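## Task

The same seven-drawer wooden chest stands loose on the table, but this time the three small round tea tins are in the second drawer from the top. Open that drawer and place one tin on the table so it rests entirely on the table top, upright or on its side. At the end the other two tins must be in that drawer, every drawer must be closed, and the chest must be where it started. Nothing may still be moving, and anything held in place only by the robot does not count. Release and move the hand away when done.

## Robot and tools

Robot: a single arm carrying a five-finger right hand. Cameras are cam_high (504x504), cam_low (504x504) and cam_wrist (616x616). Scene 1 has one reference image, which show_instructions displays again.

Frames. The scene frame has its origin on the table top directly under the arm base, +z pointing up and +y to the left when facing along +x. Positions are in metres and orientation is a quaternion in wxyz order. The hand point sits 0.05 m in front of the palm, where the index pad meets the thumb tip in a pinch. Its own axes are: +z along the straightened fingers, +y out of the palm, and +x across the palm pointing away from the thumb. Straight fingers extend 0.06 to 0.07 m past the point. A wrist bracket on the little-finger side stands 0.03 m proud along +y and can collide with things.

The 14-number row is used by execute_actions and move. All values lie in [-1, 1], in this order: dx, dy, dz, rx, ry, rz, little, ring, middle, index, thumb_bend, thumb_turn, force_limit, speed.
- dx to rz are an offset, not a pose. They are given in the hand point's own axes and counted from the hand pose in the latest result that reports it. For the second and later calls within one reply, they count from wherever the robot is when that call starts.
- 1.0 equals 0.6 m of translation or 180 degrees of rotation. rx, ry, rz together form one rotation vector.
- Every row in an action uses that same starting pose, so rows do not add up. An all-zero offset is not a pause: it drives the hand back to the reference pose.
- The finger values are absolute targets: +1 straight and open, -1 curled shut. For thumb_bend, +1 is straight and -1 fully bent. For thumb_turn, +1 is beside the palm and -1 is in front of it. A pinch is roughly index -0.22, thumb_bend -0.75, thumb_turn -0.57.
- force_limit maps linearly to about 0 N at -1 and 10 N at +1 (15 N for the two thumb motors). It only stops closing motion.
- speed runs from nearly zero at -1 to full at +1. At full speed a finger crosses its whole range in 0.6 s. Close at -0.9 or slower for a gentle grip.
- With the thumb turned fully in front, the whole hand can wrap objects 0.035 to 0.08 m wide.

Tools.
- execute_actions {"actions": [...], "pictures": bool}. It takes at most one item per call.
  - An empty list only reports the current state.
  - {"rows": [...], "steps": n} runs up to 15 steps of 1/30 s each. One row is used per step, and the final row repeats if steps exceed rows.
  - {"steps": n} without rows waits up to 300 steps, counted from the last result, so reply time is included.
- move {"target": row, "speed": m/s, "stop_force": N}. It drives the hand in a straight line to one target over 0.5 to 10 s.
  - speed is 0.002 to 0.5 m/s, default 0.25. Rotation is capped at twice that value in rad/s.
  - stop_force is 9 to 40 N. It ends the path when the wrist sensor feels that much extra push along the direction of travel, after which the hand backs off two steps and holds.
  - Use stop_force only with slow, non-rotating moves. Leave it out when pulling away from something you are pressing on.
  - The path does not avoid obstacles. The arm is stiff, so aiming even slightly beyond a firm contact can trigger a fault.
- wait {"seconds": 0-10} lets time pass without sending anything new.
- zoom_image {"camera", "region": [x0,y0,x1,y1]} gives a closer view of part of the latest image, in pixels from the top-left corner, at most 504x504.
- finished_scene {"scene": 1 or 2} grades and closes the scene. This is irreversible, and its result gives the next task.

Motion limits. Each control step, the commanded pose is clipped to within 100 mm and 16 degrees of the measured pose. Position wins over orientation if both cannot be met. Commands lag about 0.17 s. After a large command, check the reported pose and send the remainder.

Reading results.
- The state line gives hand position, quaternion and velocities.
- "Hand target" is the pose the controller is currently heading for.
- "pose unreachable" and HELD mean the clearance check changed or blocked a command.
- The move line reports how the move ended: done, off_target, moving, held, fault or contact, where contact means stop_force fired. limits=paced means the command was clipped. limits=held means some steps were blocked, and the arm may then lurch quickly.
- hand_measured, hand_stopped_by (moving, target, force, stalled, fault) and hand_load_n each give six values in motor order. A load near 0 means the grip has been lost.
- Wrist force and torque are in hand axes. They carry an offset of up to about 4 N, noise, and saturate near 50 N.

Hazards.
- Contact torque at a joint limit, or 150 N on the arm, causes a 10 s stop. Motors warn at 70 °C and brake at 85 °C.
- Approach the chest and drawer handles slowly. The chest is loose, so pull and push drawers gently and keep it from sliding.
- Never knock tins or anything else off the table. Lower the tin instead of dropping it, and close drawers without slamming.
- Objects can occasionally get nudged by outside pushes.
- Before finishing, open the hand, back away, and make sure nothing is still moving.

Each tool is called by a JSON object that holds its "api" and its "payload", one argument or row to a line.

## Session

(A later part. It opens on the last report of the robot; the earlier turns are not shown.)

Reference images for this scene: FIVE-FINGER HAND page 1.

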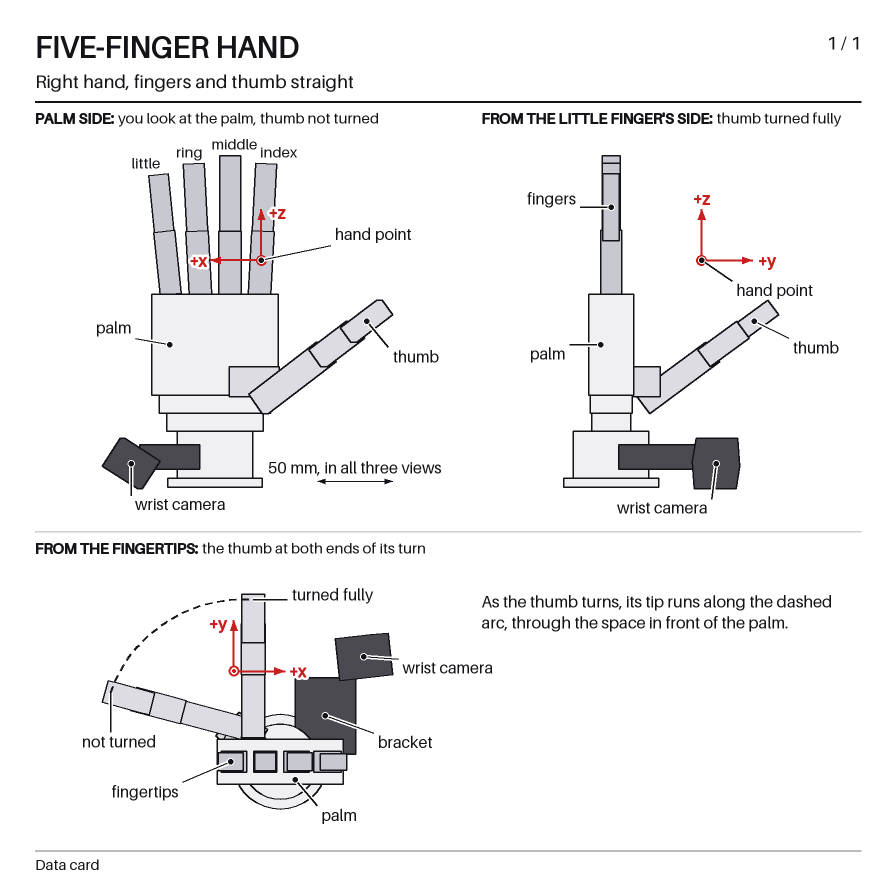

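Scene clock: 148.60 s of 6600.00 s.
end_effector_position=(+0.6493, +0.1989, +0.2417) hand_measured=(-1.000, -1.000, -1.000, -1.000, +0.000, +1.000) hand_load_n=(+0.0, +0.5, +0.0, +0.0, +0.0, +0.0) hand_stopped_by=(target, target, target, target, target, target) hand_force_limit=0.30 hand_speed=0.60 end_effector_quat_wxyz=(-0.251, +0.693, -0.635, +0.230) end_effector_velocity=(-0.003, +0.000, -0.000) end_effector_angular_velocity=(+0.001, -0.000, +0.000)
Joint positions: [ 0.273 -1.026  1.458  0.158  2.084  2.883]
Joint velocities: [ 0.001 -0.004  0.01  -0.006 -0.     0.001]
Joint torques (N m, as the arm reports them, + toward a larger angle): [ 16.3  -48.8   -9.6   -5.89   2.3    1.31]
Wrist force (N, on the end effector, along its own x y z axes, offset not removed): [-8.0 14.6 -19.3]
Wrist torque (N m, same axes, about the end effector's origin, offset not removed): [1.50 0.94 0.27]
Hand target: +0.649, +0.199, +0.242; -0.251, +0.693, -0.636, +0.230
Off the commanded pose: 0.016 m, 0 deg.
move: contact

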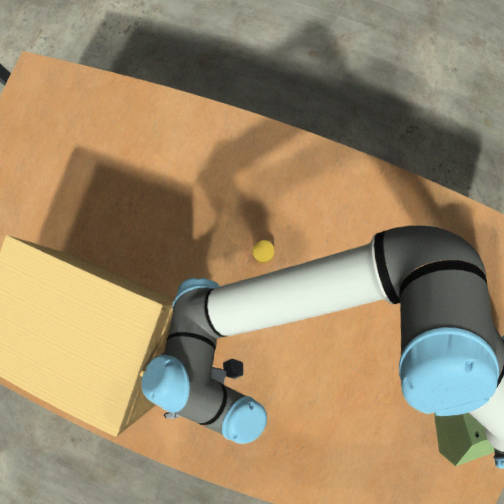

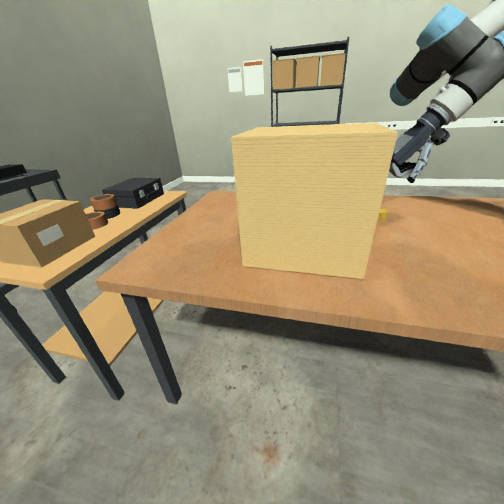

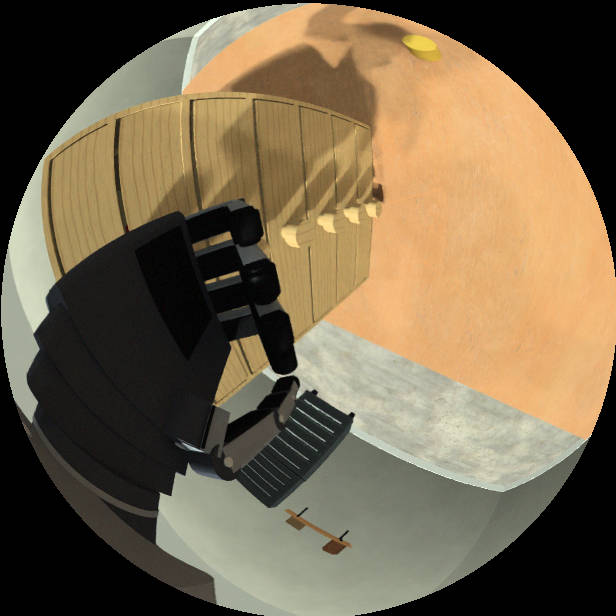

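Contact at the expected closed position. Retreating to a view of the drawer fronts.

{"api": "move", "payload": {
  "target": [-0.003,0.0635,-0.0533,0,0,0,-1,-1,-1,-1,0,1,0.3,0.6],
  "speed": 0.1
}}

{"api": "move", "payload": {
  "target": [-0.17,0.04,-0.14,0,0,0,-1,-1,-1,-1,0,1,0.3,0.6],
  "speed": 0.2
}}

{"api": "zoom_image", "payload": {
  "camera": "cam_wrist",
  "region": [40,40,380,300]
}}

{"api": "zoom_image", "payload": {
  "camera": "cam_high",
  "region": [100,290,220,450]
}}

Scene clock: 151.33 s of 6600.00 s.
end_effector_position=(+0.5999, +0.1964, +0.2418) hand_measured=(-1.000, -1.000, -1.000, -1.000, +0.000, +1.000) hand_load_n=(+0.0, +0.0, +0.0, +0.0, +0.0, +0.0) hand_stopped_by=(target, target, target, target, target, target) hand_force_limit=0.30 hand_speed=0.60 end_effector_quat_wxyz=(-0.251, +0.693, -0.635, +0.230) end_effector_velocity=(-0.003, -0.000, -0.000) end_effector_angular_velocity=(+0.000, -0.000, +0.000)
Joint positions: [ 0.291 -1.104  1.619  0.08   2.099  2.895]
Joint velocities: [ 0.001 -0.004  0.009 -0.005  0.     0.   ]
Joint torques (N m, as the arm reports them, + toward a larger angle): [ 34.65 -43.26   0.47  -1.7    2.39   1.66]
Wrist force (N, on the end effector, along its own x y z axes, offset not removed): [-0.1 0.9 -0.2]
Wrist torque (N m, same axes, about the end effector's origin, offset not removed): [0.18 0.37 0.21]
Hand target: +0.600, +0.196, +0.242; -0.251, +0.693, -0.635, +0.230
Off the commanded pose: 0.000 m, 0 deg.
move: done

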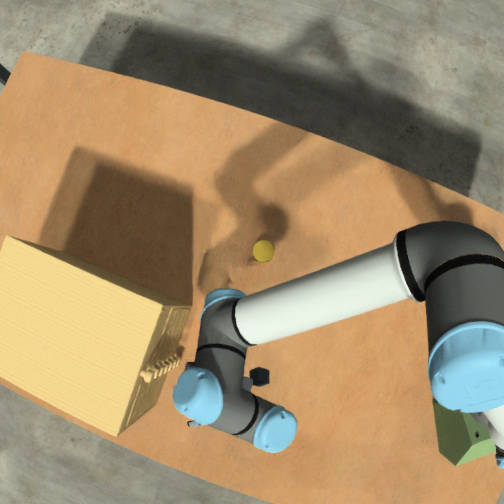

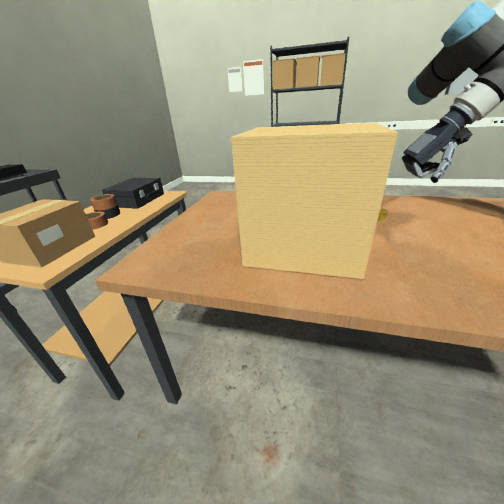

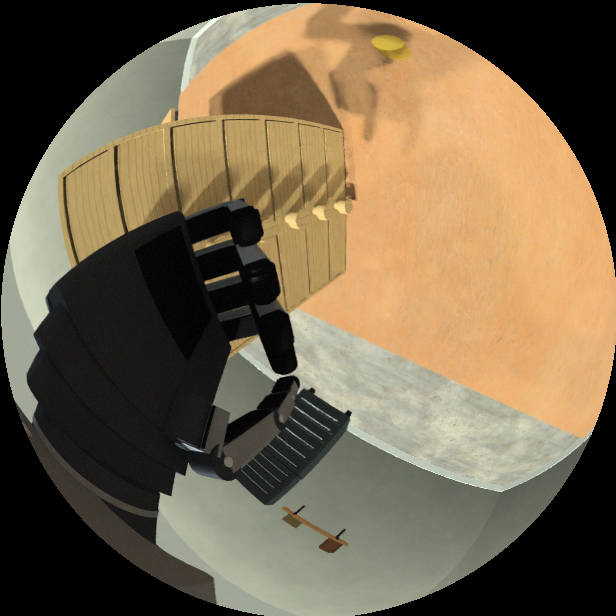

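Scene clock: 152.60 s of 6600.00 s.
end_effector_position=(+0.5193, +0.2915, +0.2910) hand_measured=(-1.000, -1.000, -1.000, -1.000, +0.000, +1.000) hand_load_n=(+0.0, +0.0, +0.0, +0.0, +0.0, +0.0) hand_stopped_by=(target, target, target, target, target, target) hand_force_limit=0.30 hand_speed=0.60 end_effector_quat_wxyz=(-0.251, +0.693, -0.635, +0.230) end_effector_velocity=(-0.001, +0.002, +0.001) end_effector_angular_velocity=(-0.001, +0.001, -0.001)
Joint positions: [ 0.559 -1.036  1.608  0.144  2.312  3.097]
Joint velocities: [ 0.005  0.003 -0.004  0.006  0.005  0.006]
Joint torques (N m, as the arm reports them, + toward a larger angle): [ 34.55 -21.3  -30.45   2.57   2.24   1.69]
Wrist force (N, on the end effector, along its own x y z axes, offset not removed): [2.8 -0.4 -0.5]
Wrist torque (N m, same axes, about the end effector's origin, offset not removed): [0.08 -0.10 0.29]
Hand target: +0.519, +0.292, +0.291; -0.251, +0.693, -0.635, +0.230
Off the commanded pose: 0.000 m, 0 deg.
move: done

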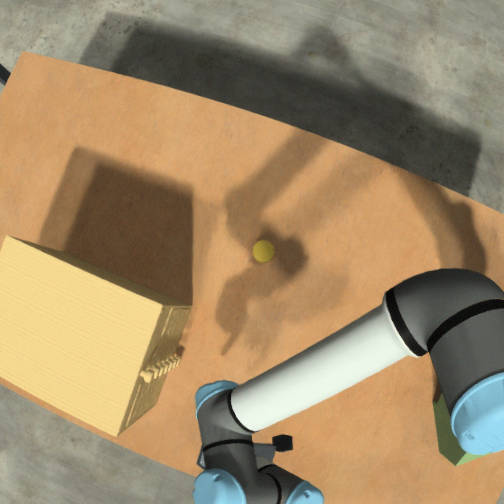

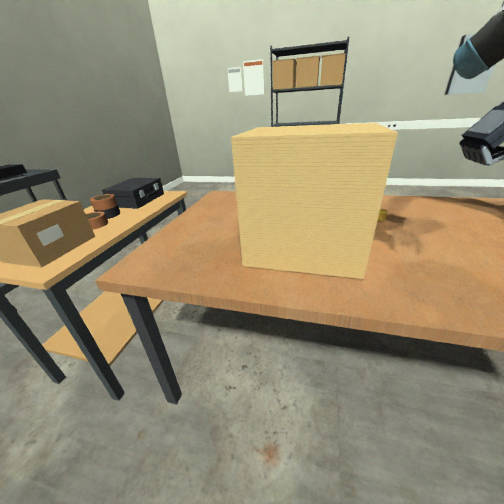

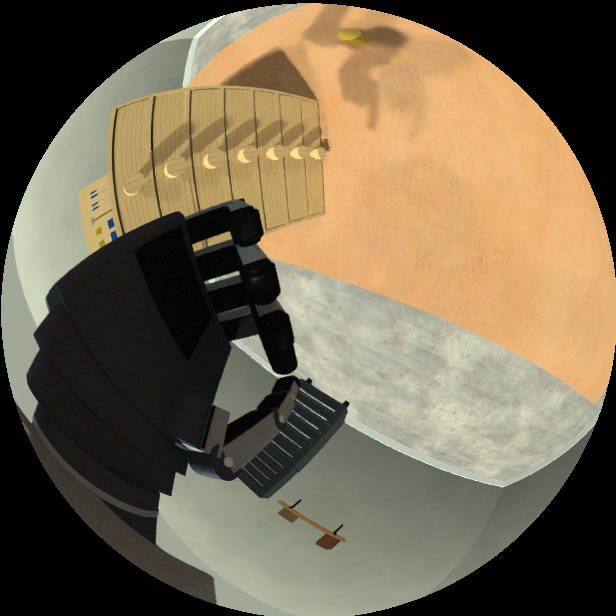

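Region (40, 40, 380, 300) of cam_wrist's 616x616 image, scaled by 1.482, with more detail than that image has; it fills the top 385 rows of this view, and the rest is white.

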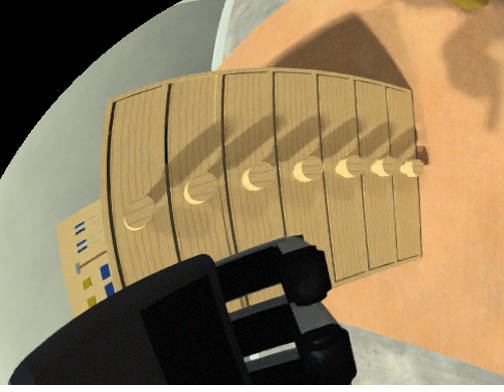

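Region (100, 290, 220, 450) of cam_high's 504x504 image, scaled by 3.150, with more detail than that image has; it fills the left 378 columns of this view, and the rest is white.

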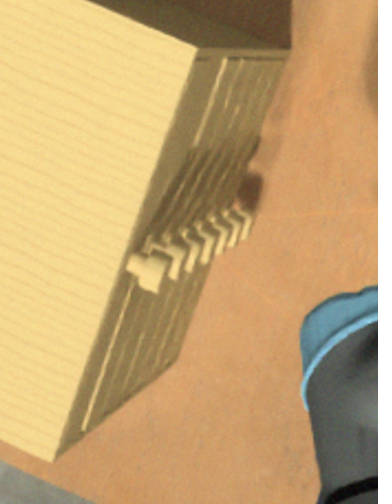

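{"api": "zoom_image", "payload": {
  "camera": "cam_high",
  "region": [120,360,170,440]
}}

{"api": "zoom_image", "payload": {
  "camera": "cam_wrist",
  "region": [105,80,235,210]
}}

Region (120, 360, 170, 440) of cam_high's 504x504 image, scaled by 6.300, with more detail than that image has; it fills the left 315 columns of this view, and the rest is white.

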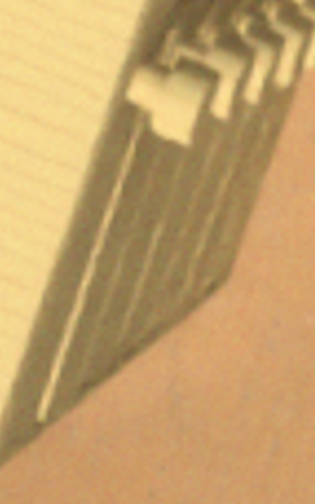

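Region (105, 80, 235, 210) of cam_wrist's 616x616 image, scaled by 3.877, with more detail than that image has.

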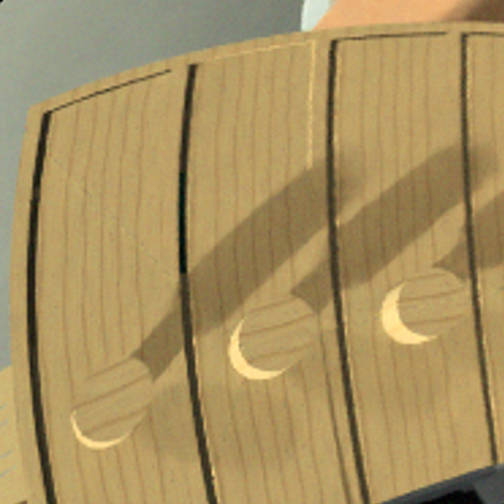

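{"api": "move", "payload": {
  "target": [0.168,-0.0723,0.154,0,0,0,-1,-1,-1,-1,0,1,0.3,0.6],
  "speed": 0.12
}}

{"api": "move", "payload": {
  "target": [0.0073,-0.0507,0.0426,0,0,0,-1,-1,-1,-1,0,1,0.3,0.6],
  "speed": 0.008,
  "stop_force": 28
}}

{"api": "zoom_image", "payload": {
  "camera": "cam_low",
  "region": [370,90,490,210]
}}

Scene clock: 159.13 s of 6600.00 s.
end_effector_position=(+0.6200, +0.1993, +0.2478) hand_measured=(-1.000, -1.000, -1.000, -1.000, +0.000, +1.000) hand_load_n=(+0.0, +0.0, +0.0, +0.0, +0.0, +0.0) hand_stopped_by=(target, target, target, target, target, target) hand_force_limit=0.30 hand_speed=0.60 end_effector_quat_wxyz=(-0.251, +0.693, -0.635, +0.230) end_effector_velocity=(+0.001, -0.001, -0.001) end_effector_angular_velocity=(+0.000, +0.001, +0.001)
Joint positions: [ 0.293 -1.075  1.547  0.124  2.1    2.896]
Joint velocities: [-0.003  0.001 -0.002  0.001 -0.004 -0.002]
Joint torques (N m, as the arm reports them, + toward a larger angle): [ 10.16 -24.4  -29.63   2.45  -2.89  -1.72]
Wrist force (N, on the end effector, along its own x y z axes, offset not removed): [2.5 0.6 -1.1]
Wrist torque (N m, same axes, about the end effector's origin, offset not removed): [0.21 -0.07 0.51]
Hand target: +0.620, +0.199, +0.248; -0.251, +0.693, -0.635, +0.230
Off the commanded pose: 0.000 m, 0 deg.
After step 90, 1.80 s passed at rest.
move: done

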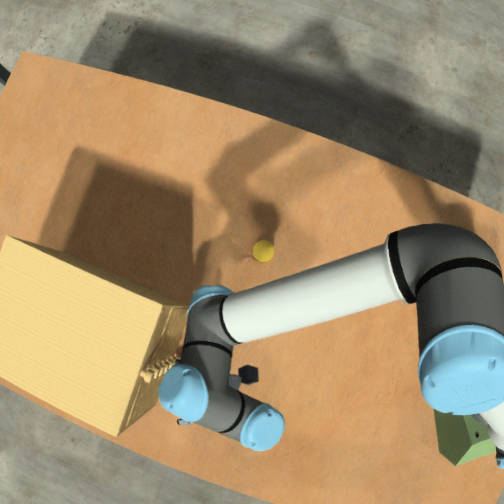

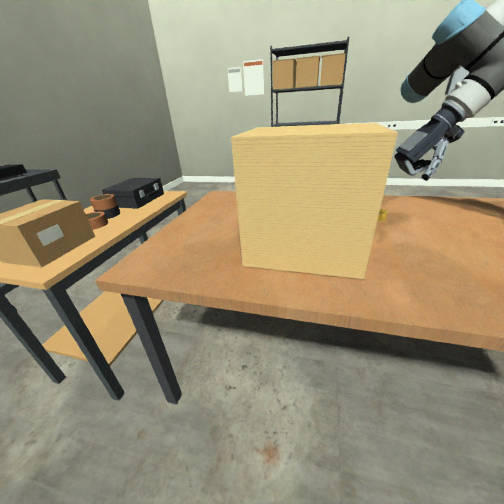

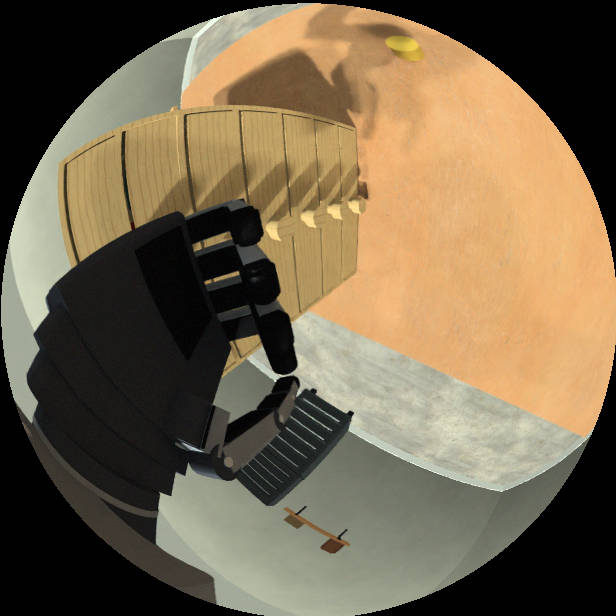

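Scene clock: 163.27 s of 6600.00 s.
end_effector_position=(+0.6499, +0.1987, +0.2475) hand_measured=(-1.000, -1.000, -1.000, -1.000, +0.000, +1.000) hand_load_n=(+0.0, +0.5, +0.0, +0.0, +0.0, +0.0) hand_stopped_by=(target, target, target, target, target, target) hand_force_limit=0.30 hand_speed=0.60 end_effector_quat_wxyz=(-0.251, +0.693, -0.635, +0.230) end_effector_velocity=(-0.002, -0.000, -0.000) end_effector_angular_velocity=(+0.001, -0.001, -0.001)
Joint positions: [ 0.278 -1.03   1.449  0.172  2.088  2.887]
Joint velocities: [ 0.    -0.004  0.009 -0.006 -0.     0.001]
Joint torques (N m, as the arm reports them, + toward a larger angle): [ 14.27 -48.72 -10.36  -6.8    3.05   1.45]
Wrist force (N, on the end effector, along its own x y z axes, offset not removed): [-9.1 18.5 -23.2]
Wrist torque (N m, same axes, about the end effector's origin, offset not removed): [2.20 1.10 0.38]
Hand target: +0.650, +0.199, +0.248; -0.251, +0.693, -0.635, +0.230
Off the commanded pose: 0.010 m, 0 deg.
move: contact

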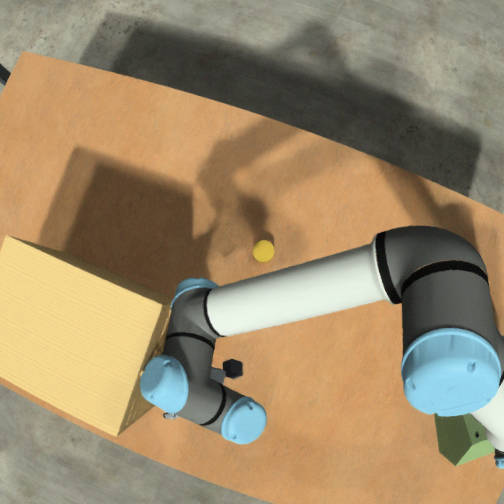

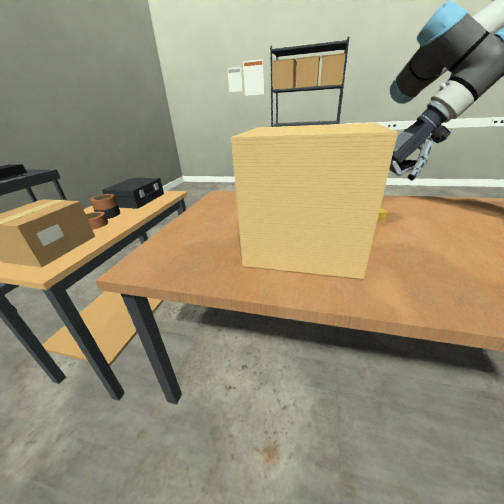

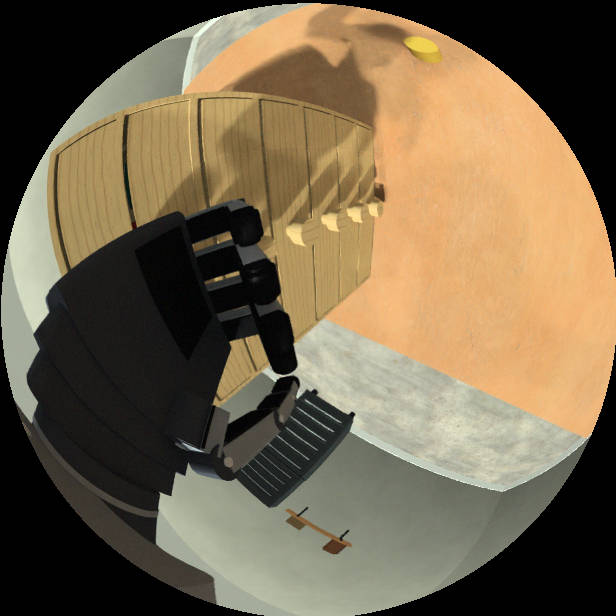

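Region (370, 90, 490, 210) of cam_low's 504x504 image, scaled by 4.200, with more detail than that image has.

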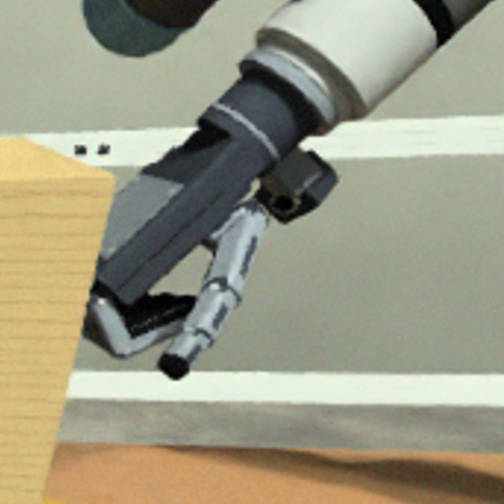

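{"api": "move", "payload": {
  "target": [-0.03,0.15,-0.126,0,0,0,-1,-1,-1,-1,0,1,0.3,0.6],
  "speed": 0.12
}}

{"api": "zoom_image", "payload": {
  "camera": "cam_high",
  "region": [120,360,170,440]
}}

{"api": "zoom_image", "payload": {
  "camera": "cam_high",
  "region": [140,295,200,385]
}}

{"api": "zoom_image", "payload": {
  "camera": "cam_wrist",
  "region": [80,100,240,240]
}}

Scene clock: 166.50 s of 6600.00 s.
end_effector_position=(+0.5315, +0.2064, +0.2479) hand_measured=(-1.000, -1.000, -1.000, -1.000, +0.000, +1.000) hand_load_n=(+0.0, +0.0, +0.0, +0.0, +0.0, +0.0) hand_stopped_by=(target, target, target, target, target, target) hand_force_limit=0.30 hand_speed=0.60 end_effector_quat_wxyz=(-0.251, +0.693, -0.635, +0.230) end_effector_velocity=(-0.001, +0.000, +0.001) end_effector_angular_velocity=(+0.001, -0.003, -0.002)
Joint positions: [ 0.356 -1.176  1.793  0.001  2.152  2.939]
Joint velocities: [ 0.002 -0.003  0.004 -0.004  0.002  0.001]
Joint torques (N m, as the arm reports them, + toward a larger angle): [ 32.55 -40.16   2.06  -1.39   2.51   1.81]
Wrist force (N, on the end effector, along its own x y z axes, offset not removed): [0.6 0.2 -1.3]
Wrist torque (N m, same axes, about the end effector's origin, offset not removed): [0.24 0.31 0.24]
Hand target: +0.531, +0.206, +0.248; -0.251, +0.693, -0.635, +0.230
Off the commanded pose: 0.000 m, 0 deg.
move: done

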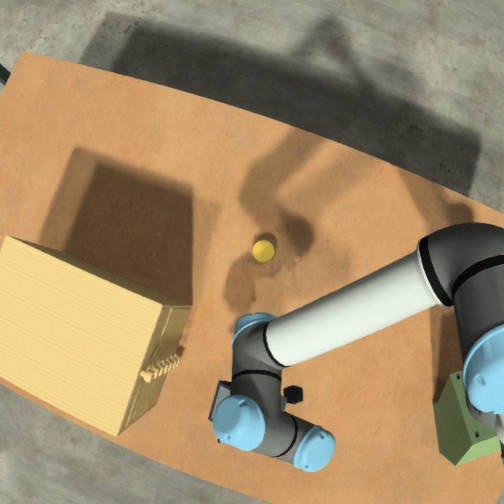

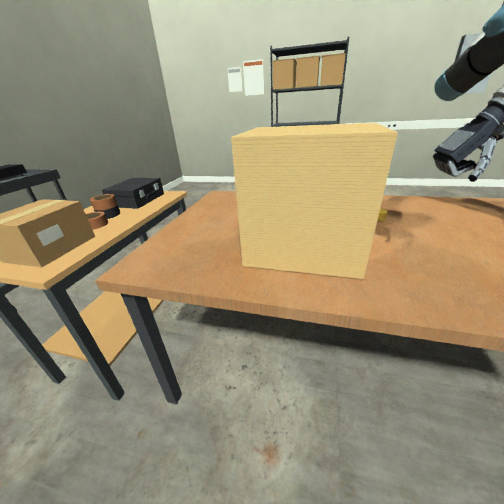

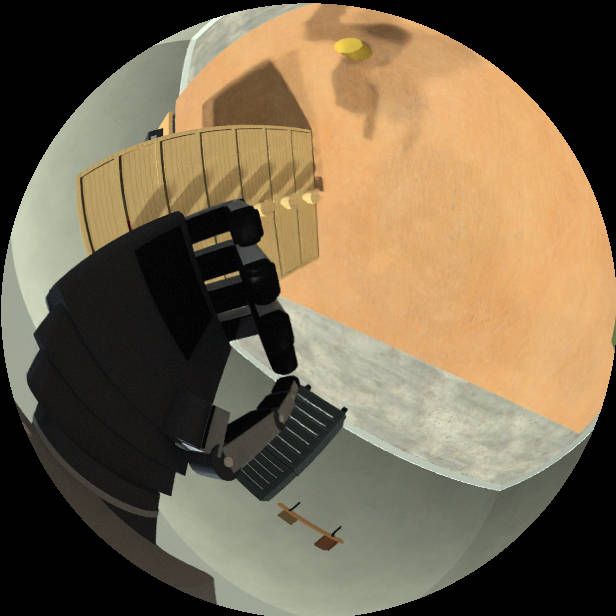

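Region (120, 360, 170, 440) of cam_high's 504x504 image, scaled by 6.300, with more detail than that image has; it fills the left 315 columns of this view, and the rest is white.

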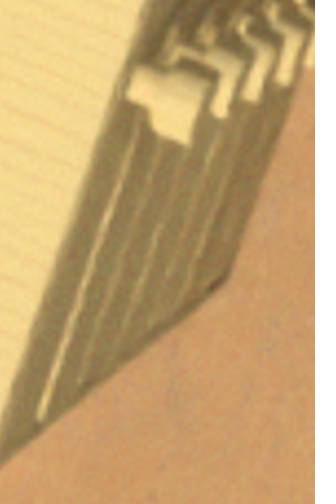

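Region (140, 295, 200, 385) of cam_high's 504x504 image, scaled by 5.600, with more detail than that image has.

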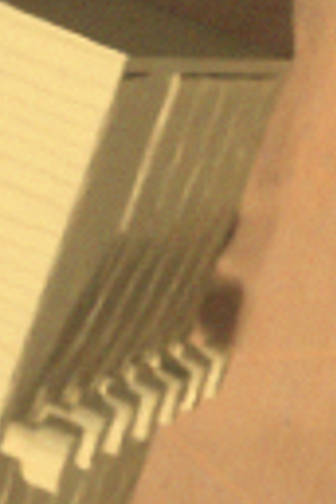

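Region (80, 100, 240, 240) of cam_wrist's 616x616 image, scaled by 3.150, with more detail than that image has; it fills the top 441 rows of this view, and the rest is white.

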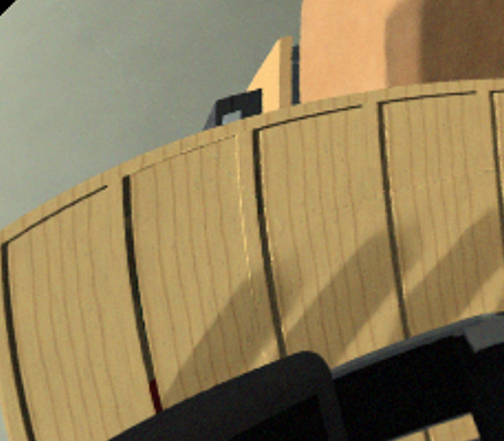

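{"api": "move", "payload": {
  "target": [0.135,-0.133,0.118,0,0.0357,0.0426,-1,-1,-1,-1,0,1,0.3,0.6],
  "speed": 0.12
}}

{"api": "zoom_image", "payload": {
  "camera": "cam_high",
  "region": [120,320,220,420]
}}

{"api": "zoom_image", "payload": {
  "camera": "cam_low",
  "region": [370,90,490,210]
}}

Scene clock: 172.87 s of 6600.00 s.
end_effector_position=(+0.6445, +0.1351, +0.2446) hand_measured=(-1.000, -1.000, -1.000, -1.000, +0.000, +1.000) hand_load_n=(+0.0, +0.0, +0.0, +0.0, +0.0, +0.0) hand_stopped_by=(target, target, target, target, target, target) hand_force_limit=0.30 hand_speed=0.60 end_effector_quat_wxyz=(-0.230, +0.635, -0.693, +0.251) end_effector_velocity=(+0.002, -0.001, -0.000) end_effector_angular_velocity=(-0.001, +0.001, -0.003)
Joint positions: [ 0.207 -1.126  1.552  0.114  2.137  2.961]
Joint velocities: [-0.002  0.002 -0.006  0.004  0.001  0.001]
Joint torques (N m, as the arm reports them, + toward a larger angle): [  9.61 -22.46 -30.18   2.7    2.3    1.51]
Wrist force (N, on the end effector, along its own x y z axes, offset not removed): [1.8 -0.2 1.2]
Wrist torque (N m, same axes, about the end effector's origin, offset not removed): [-0.02 -0.03 0.32]
Hand target: +0.645, +0.135, +0.245; -0.230, +0.635, -0.693, +0.251
Off the commanded pose: 0.000 m, 0 deg.
After step 90, 1.73 s passed at rest.
move: done

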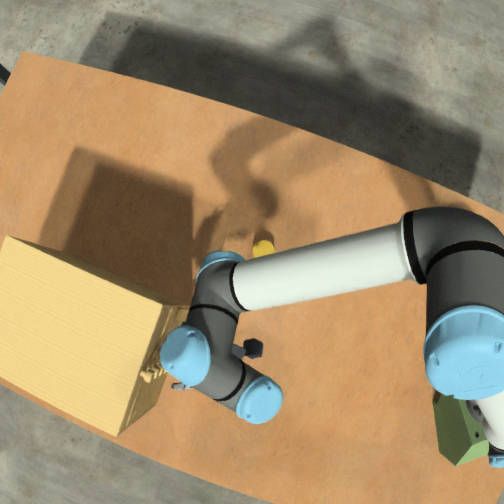

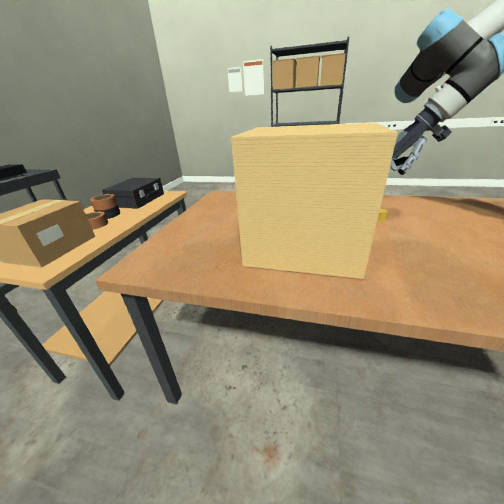

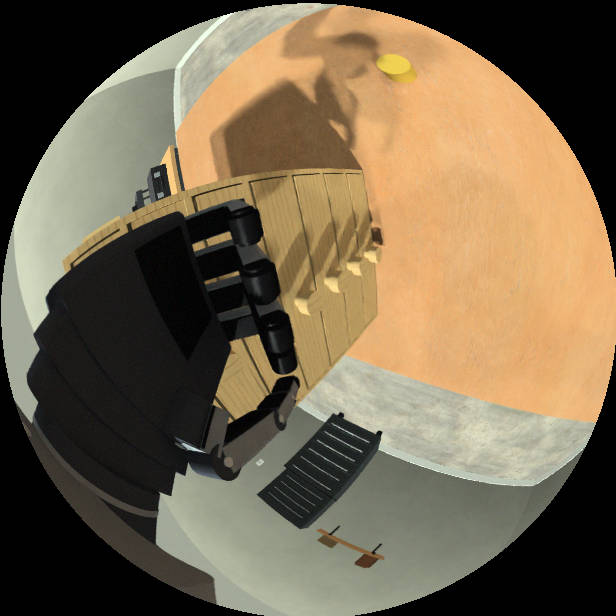

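Region (120, 320, 220, 420) of cam_high's 504x504 image, scaled by 5.040, with more detail than that image has.

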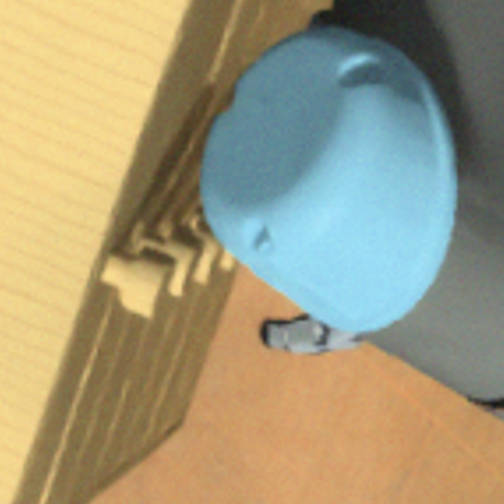

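Region (370, 90, 490, 210) of cam_low's 504x504 image, scaled by 4.200, with more detail than that image has.

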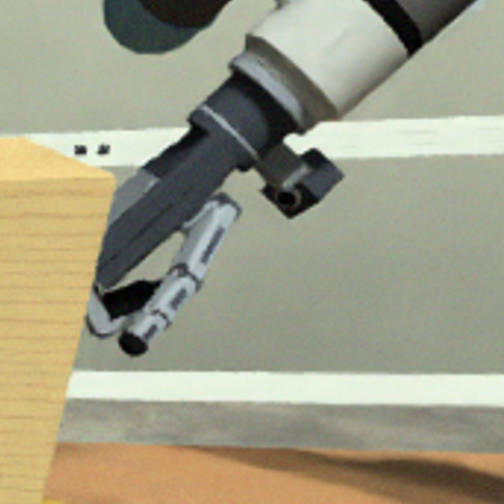

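{"api": "move", "payload": {
  "target": [-0.004,-0.051,0.043,0,0,0,-1,-1,-1,-1,0,1,0.3,0.6],
  "speed": 0.008,
  "stop_force": 22
}}

Scene clock: 178.93 s of 6600.00 s.
end_effector_position=(+0.6745, +0.1344, +0.2443) hand_measured=(-1.000, -1.000, -1.000, -1.000, +0.000, +1.000) hand_load_n=(+0.0, +0.0, +0.0, +0.5, +0.0, +0.0) hand_stopped_by=(target, target, target, target, target, target) hand_force_limit=0.30 hand_speed=0.60 end_effector_quat_wxyz=(-0.230, +0.636, -0.693, +0.251) end_effector_velocity=(-0.001, -0.000, +0.001) end_effector_angular_velocity=(+0.001, -0.003, -0.002)
Joint positions: [ 0.196 -1.077  1.451  0.163  2.128  2.955]
Joint velocities: [ 0.    -0.004  0.007 -0.006  0.     0.   ]
Joint torques (N m, as the arm reports them, + toward a larger angle): [  7.75 -45.91 -13.41  -8.31   1.52   1.42]
Wrist force (N, on the end effector, along its own x y z axes, offset not removed): [-3.8 16.7 -30.0]
Wrist torque (N m, same axes, about the end effector's origin, offset not removed): [2.28 0.19 -0.10]
Hand target: +0.674, +0.134, +0.244; -0.230, +0.636, -0.693, +0.251
Off the commanded pose: 0.010 m, 0 deg.
move: contact

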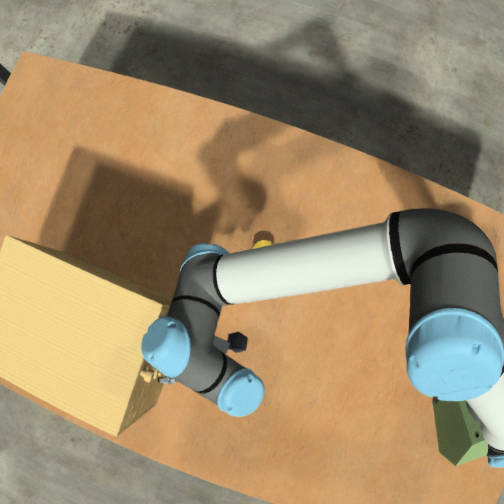

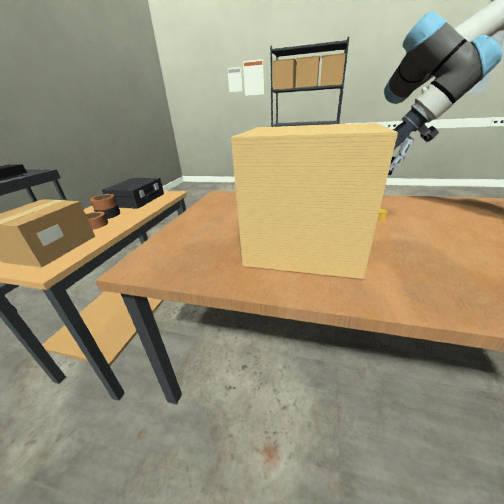

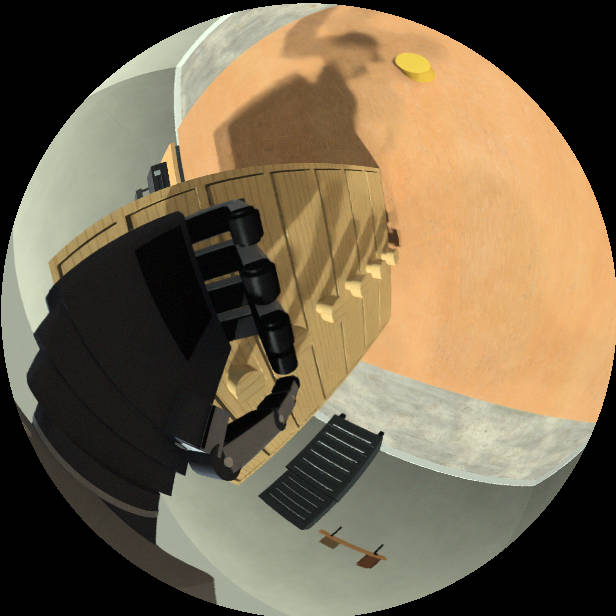

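{"api": "move", "payload": {
  "target": [0.01,0.18,-0.15,0,0,0,-1,-1,-1,-1,0,1,0.3,0.6],
  "speed": 0.12
}}

{"api": "zoom_image", "payload": {
  "camera": "cam_high",
  "region": [120,360,170,440]
}}

{"api": "zoom_image", "payload": {
  "camera": "cam_high",
  "region": [140,295,200,385]
}}

{"api": "zoom_image", "payload": {
  "camera": "cam_wrist",
  "region": [80,130,260,260]
}}

Scene clock: 182.80 s of 6600.00 s.
end_effector_position=(+0.5343, +0.1407, +0.2442) hand_measured=(-1.000, -1.000, -1.000, -1.000, +0.000, +1.000) hand_load_n=(+0.0, +0.0, +0.0, +0.0, +0.0, +0.0) hand_stopped_by=(target, target, target, target, target, target) hand_force_limit=0.30 hand_speed=0.60 end_effector_quat_wxyz=(-0.230, +0.636, -0.693, +0.251) end_effector_velocity=(-0.002, +0.000, -0.000) end_effector_angular_velocity=(+0.000, -0.000, +0.001)
Joint positions: [ 0.262 -1.276  1.875 -0.039  2.184  2.996]
Joint velocities: [ 0.002 -0.003  0.007 -0.004  0.001  0.001]
Joint torques (N m, as the arm reports them, + toward a larger angle): [ 30.25 -39.26   1.8   -1.45   2.51   1.74]
Wrist force (N, on the end effector, along its own x y z axes, offset not removed): [-0.4 1.1 -0.1]
Wrist torque (N m, same axes, about the end effector's origin, offset not removed): [0.22 0.33 0.22]
Hand target: +0.534, +0.141, +0.244; -0.230, +0.636, -0.693, +0.251
Off the commanded pose: 0.000 m, 0 deg.
move: done

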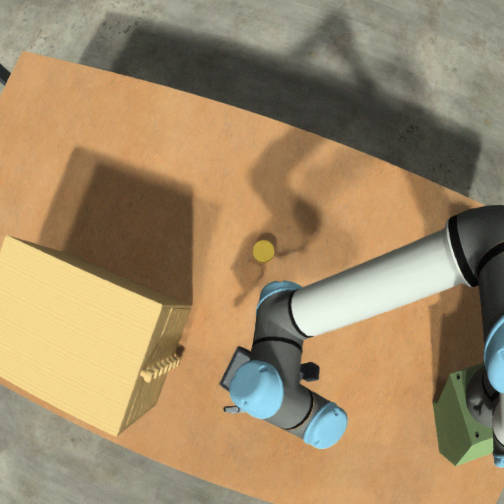

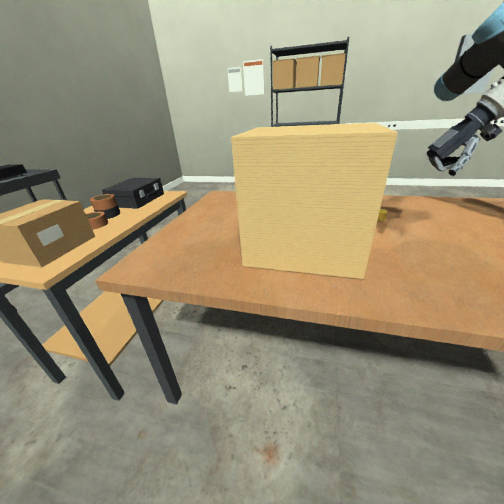

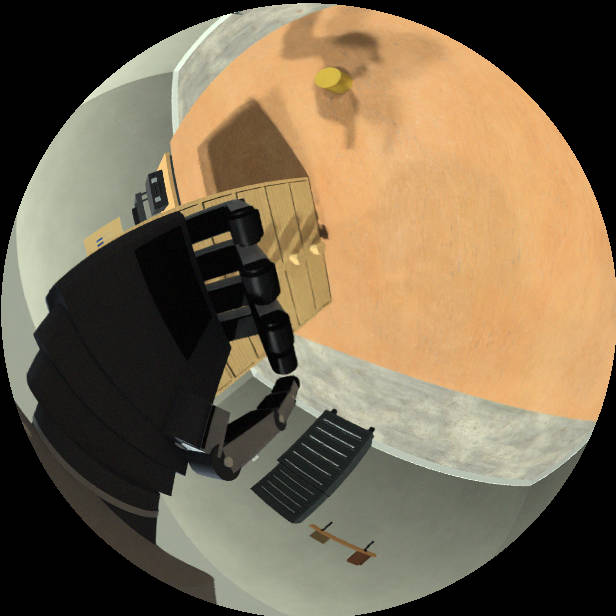

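Region (120, 360, 170, 440) of cam_high's 504x504 image, scaled by 6.300, with more detail than that image has; it fills the left 315 columns of this view, and the rest is white.

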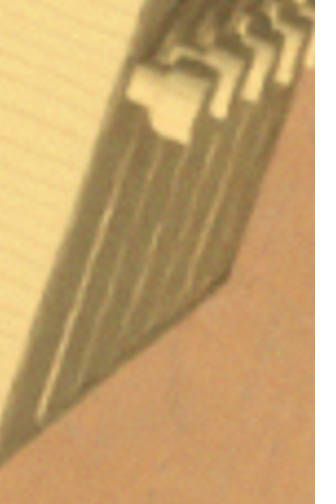

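Region (140, 295, 200, 385) of cam_high's 504x504 image, scaled by 5.600, with more detail than that image has.

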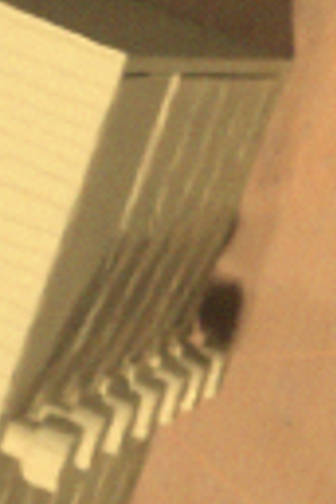

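Region (80, 130, 260, 260) of cam_wrist's 616x616 image, scaled by 2.800, with more detail than that image has.

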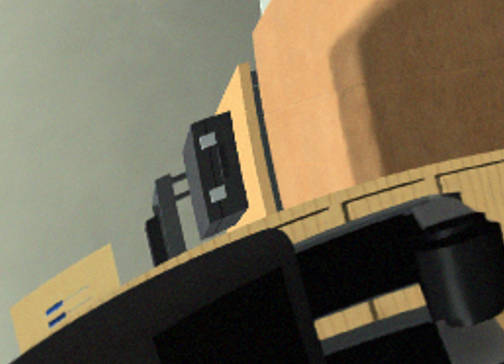

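{"api": "move", "payload": {
  "target": [-0.073,-0.248,-0.175,0,0,0,-1,-1,-1,-1,0,1,0.3,0.6],
  "speed": 0.25
}}

{"api": "move", "payload": {
  "target": [-0.031,-0.275,0.23,0,0,0,-1,-1,-1,-1,0,1,0.3,0.6],
  "speed": 0.2
}}

Scene clock: 191.73 s of 6600.00 s.
end_effector_position=(+0.5849, +0.1799, +0.4200) hand_measured=(-1.000, -1.000, -1.000, -1.000, +0.000, +1.000) hand_load_n=(+0.0, +0.0, +0.0, +0.0, +0.0, +0.0) hand_stopped_by=(target, target, target, target, target, target) hand_force_limit=0.30 hand_speed=0.60 end_effector_quat_wxyz=(-0.230, +0.636, -0.693, +0.251) end_effector_velocity=(+0.001, +0.000, +0.002) end_effector_angular_velocity=(-0.001, +0.005, -0.001)
Joint positions: [ 0.511 -1.202  1.39   0.498  2.387  3.188]
Joint velocities: [ 0.002  0.006 -0.013  0.016  0.004  0.007]
Joint torques (N m, as the arm reports them, + toward a larger angle): [ 31.29 -17.85 -32.53   2.71   2.42   1.83]
Wrist force (N, on the end effector, along its own x y z axes, offset not removed): [1.0 0.8 0.2]
Wrist torque (N m, same axes, about the end effector's origin, offset not removed): [0.21 0.23 0.33]
Hand target: +0.585, +0.180, +0.420; -0.230, +0.636, -0.693, +0.251
Off the commanded pose: 0.000 m, 0 deg.
After step 90, 4.53 s passed at rest.
move: done

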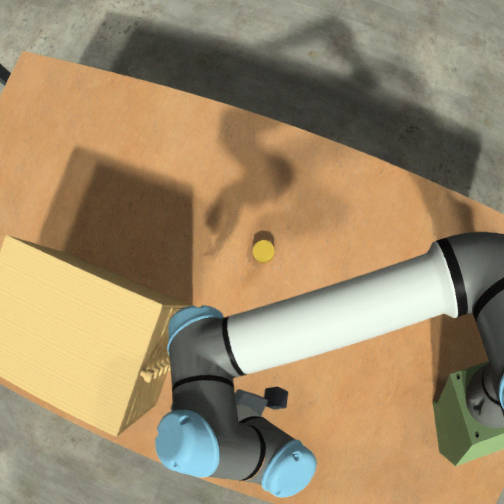

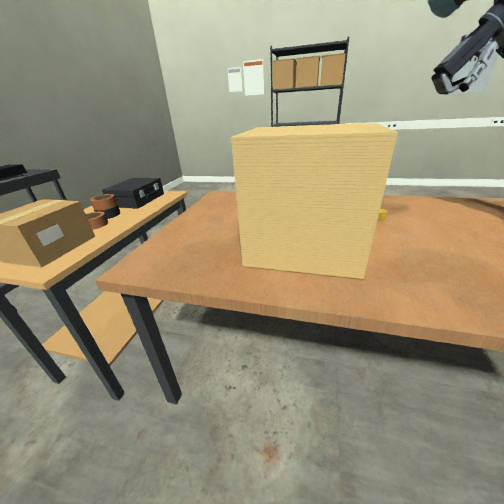

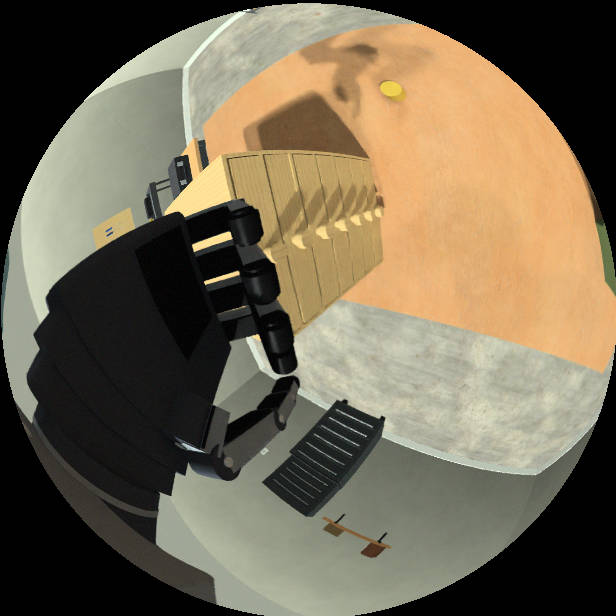

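Scene clock: 193.50 s of 6600.00 s.
end_effector_position=(+0.8003, +0.1795, +0.4195) hand_measured=(-1.000, -1.000, -1.000, -1.000, +0.000, +1.000) hand_load_n=(+0.0, +0.0, +0.0, +0.0, +0.0, +0.0) hand_stopped_by=(target, target, target, target, target, target) hand_force_limit=0.30 hand_speed=0.60 end_effector_quat_wxyz=(-0.231, +0.635, -0.693, +0.252) end_effector_velocity=(+0.004, -0.001, +0.001) end_effector_angular_velocity=(-0.004, +0.020, -0.003)
Joint positions: [ 0.369 -0.682  0.363  0.92   2.272  3.067]
Joint velocities: [-0.     0.067 -0.136  0.093  0.007  0.014]
Joint torques (N m, as the arm reports them, + toward a larger angle): [ 29.02 -33.43 -31.02   2.72   2.57   1.71]
Wrist force (N, on the end effector, along its own x y z axes, offset not removed): [-1.0 0.9 0.4]
Wrist torque (N m, same axes, about the end effector's origin, offset not removed): [0.17 0.40 0.28]
Hand target: +0.801, +0.180, +0.420; -0.230, +0.636, -0.693, +0.251
Off the commanded pose: 0.001 m, 0 deg.
move: done

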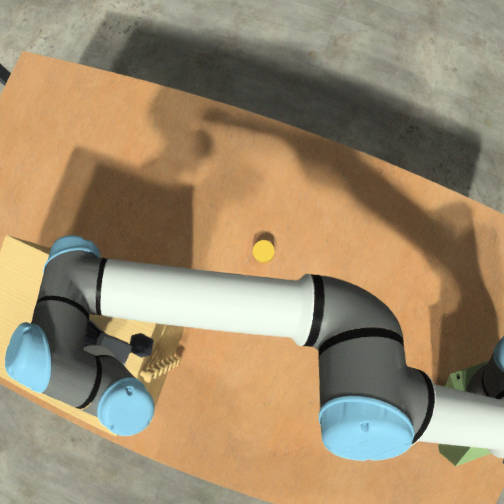

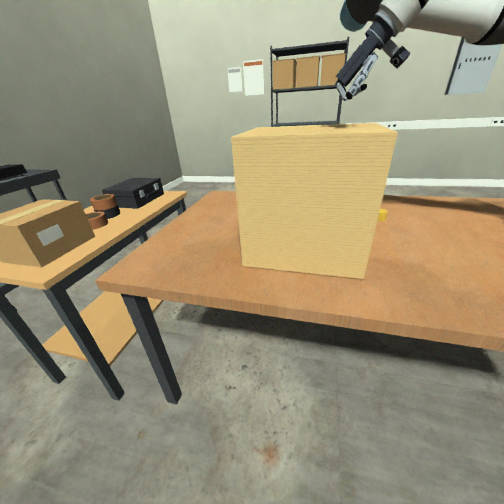

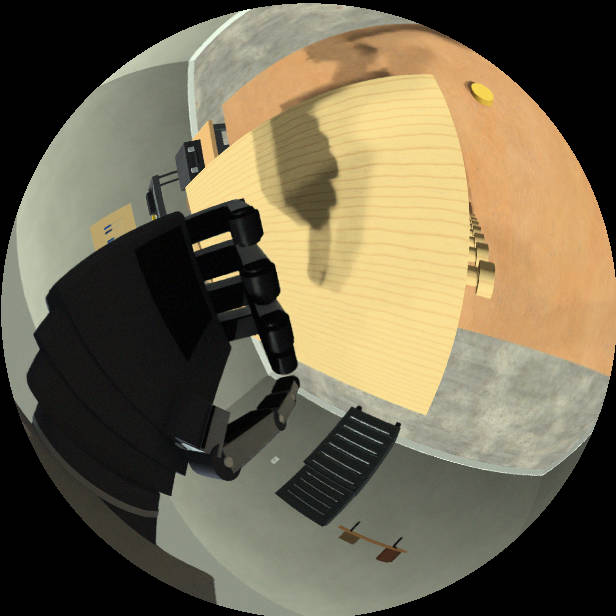

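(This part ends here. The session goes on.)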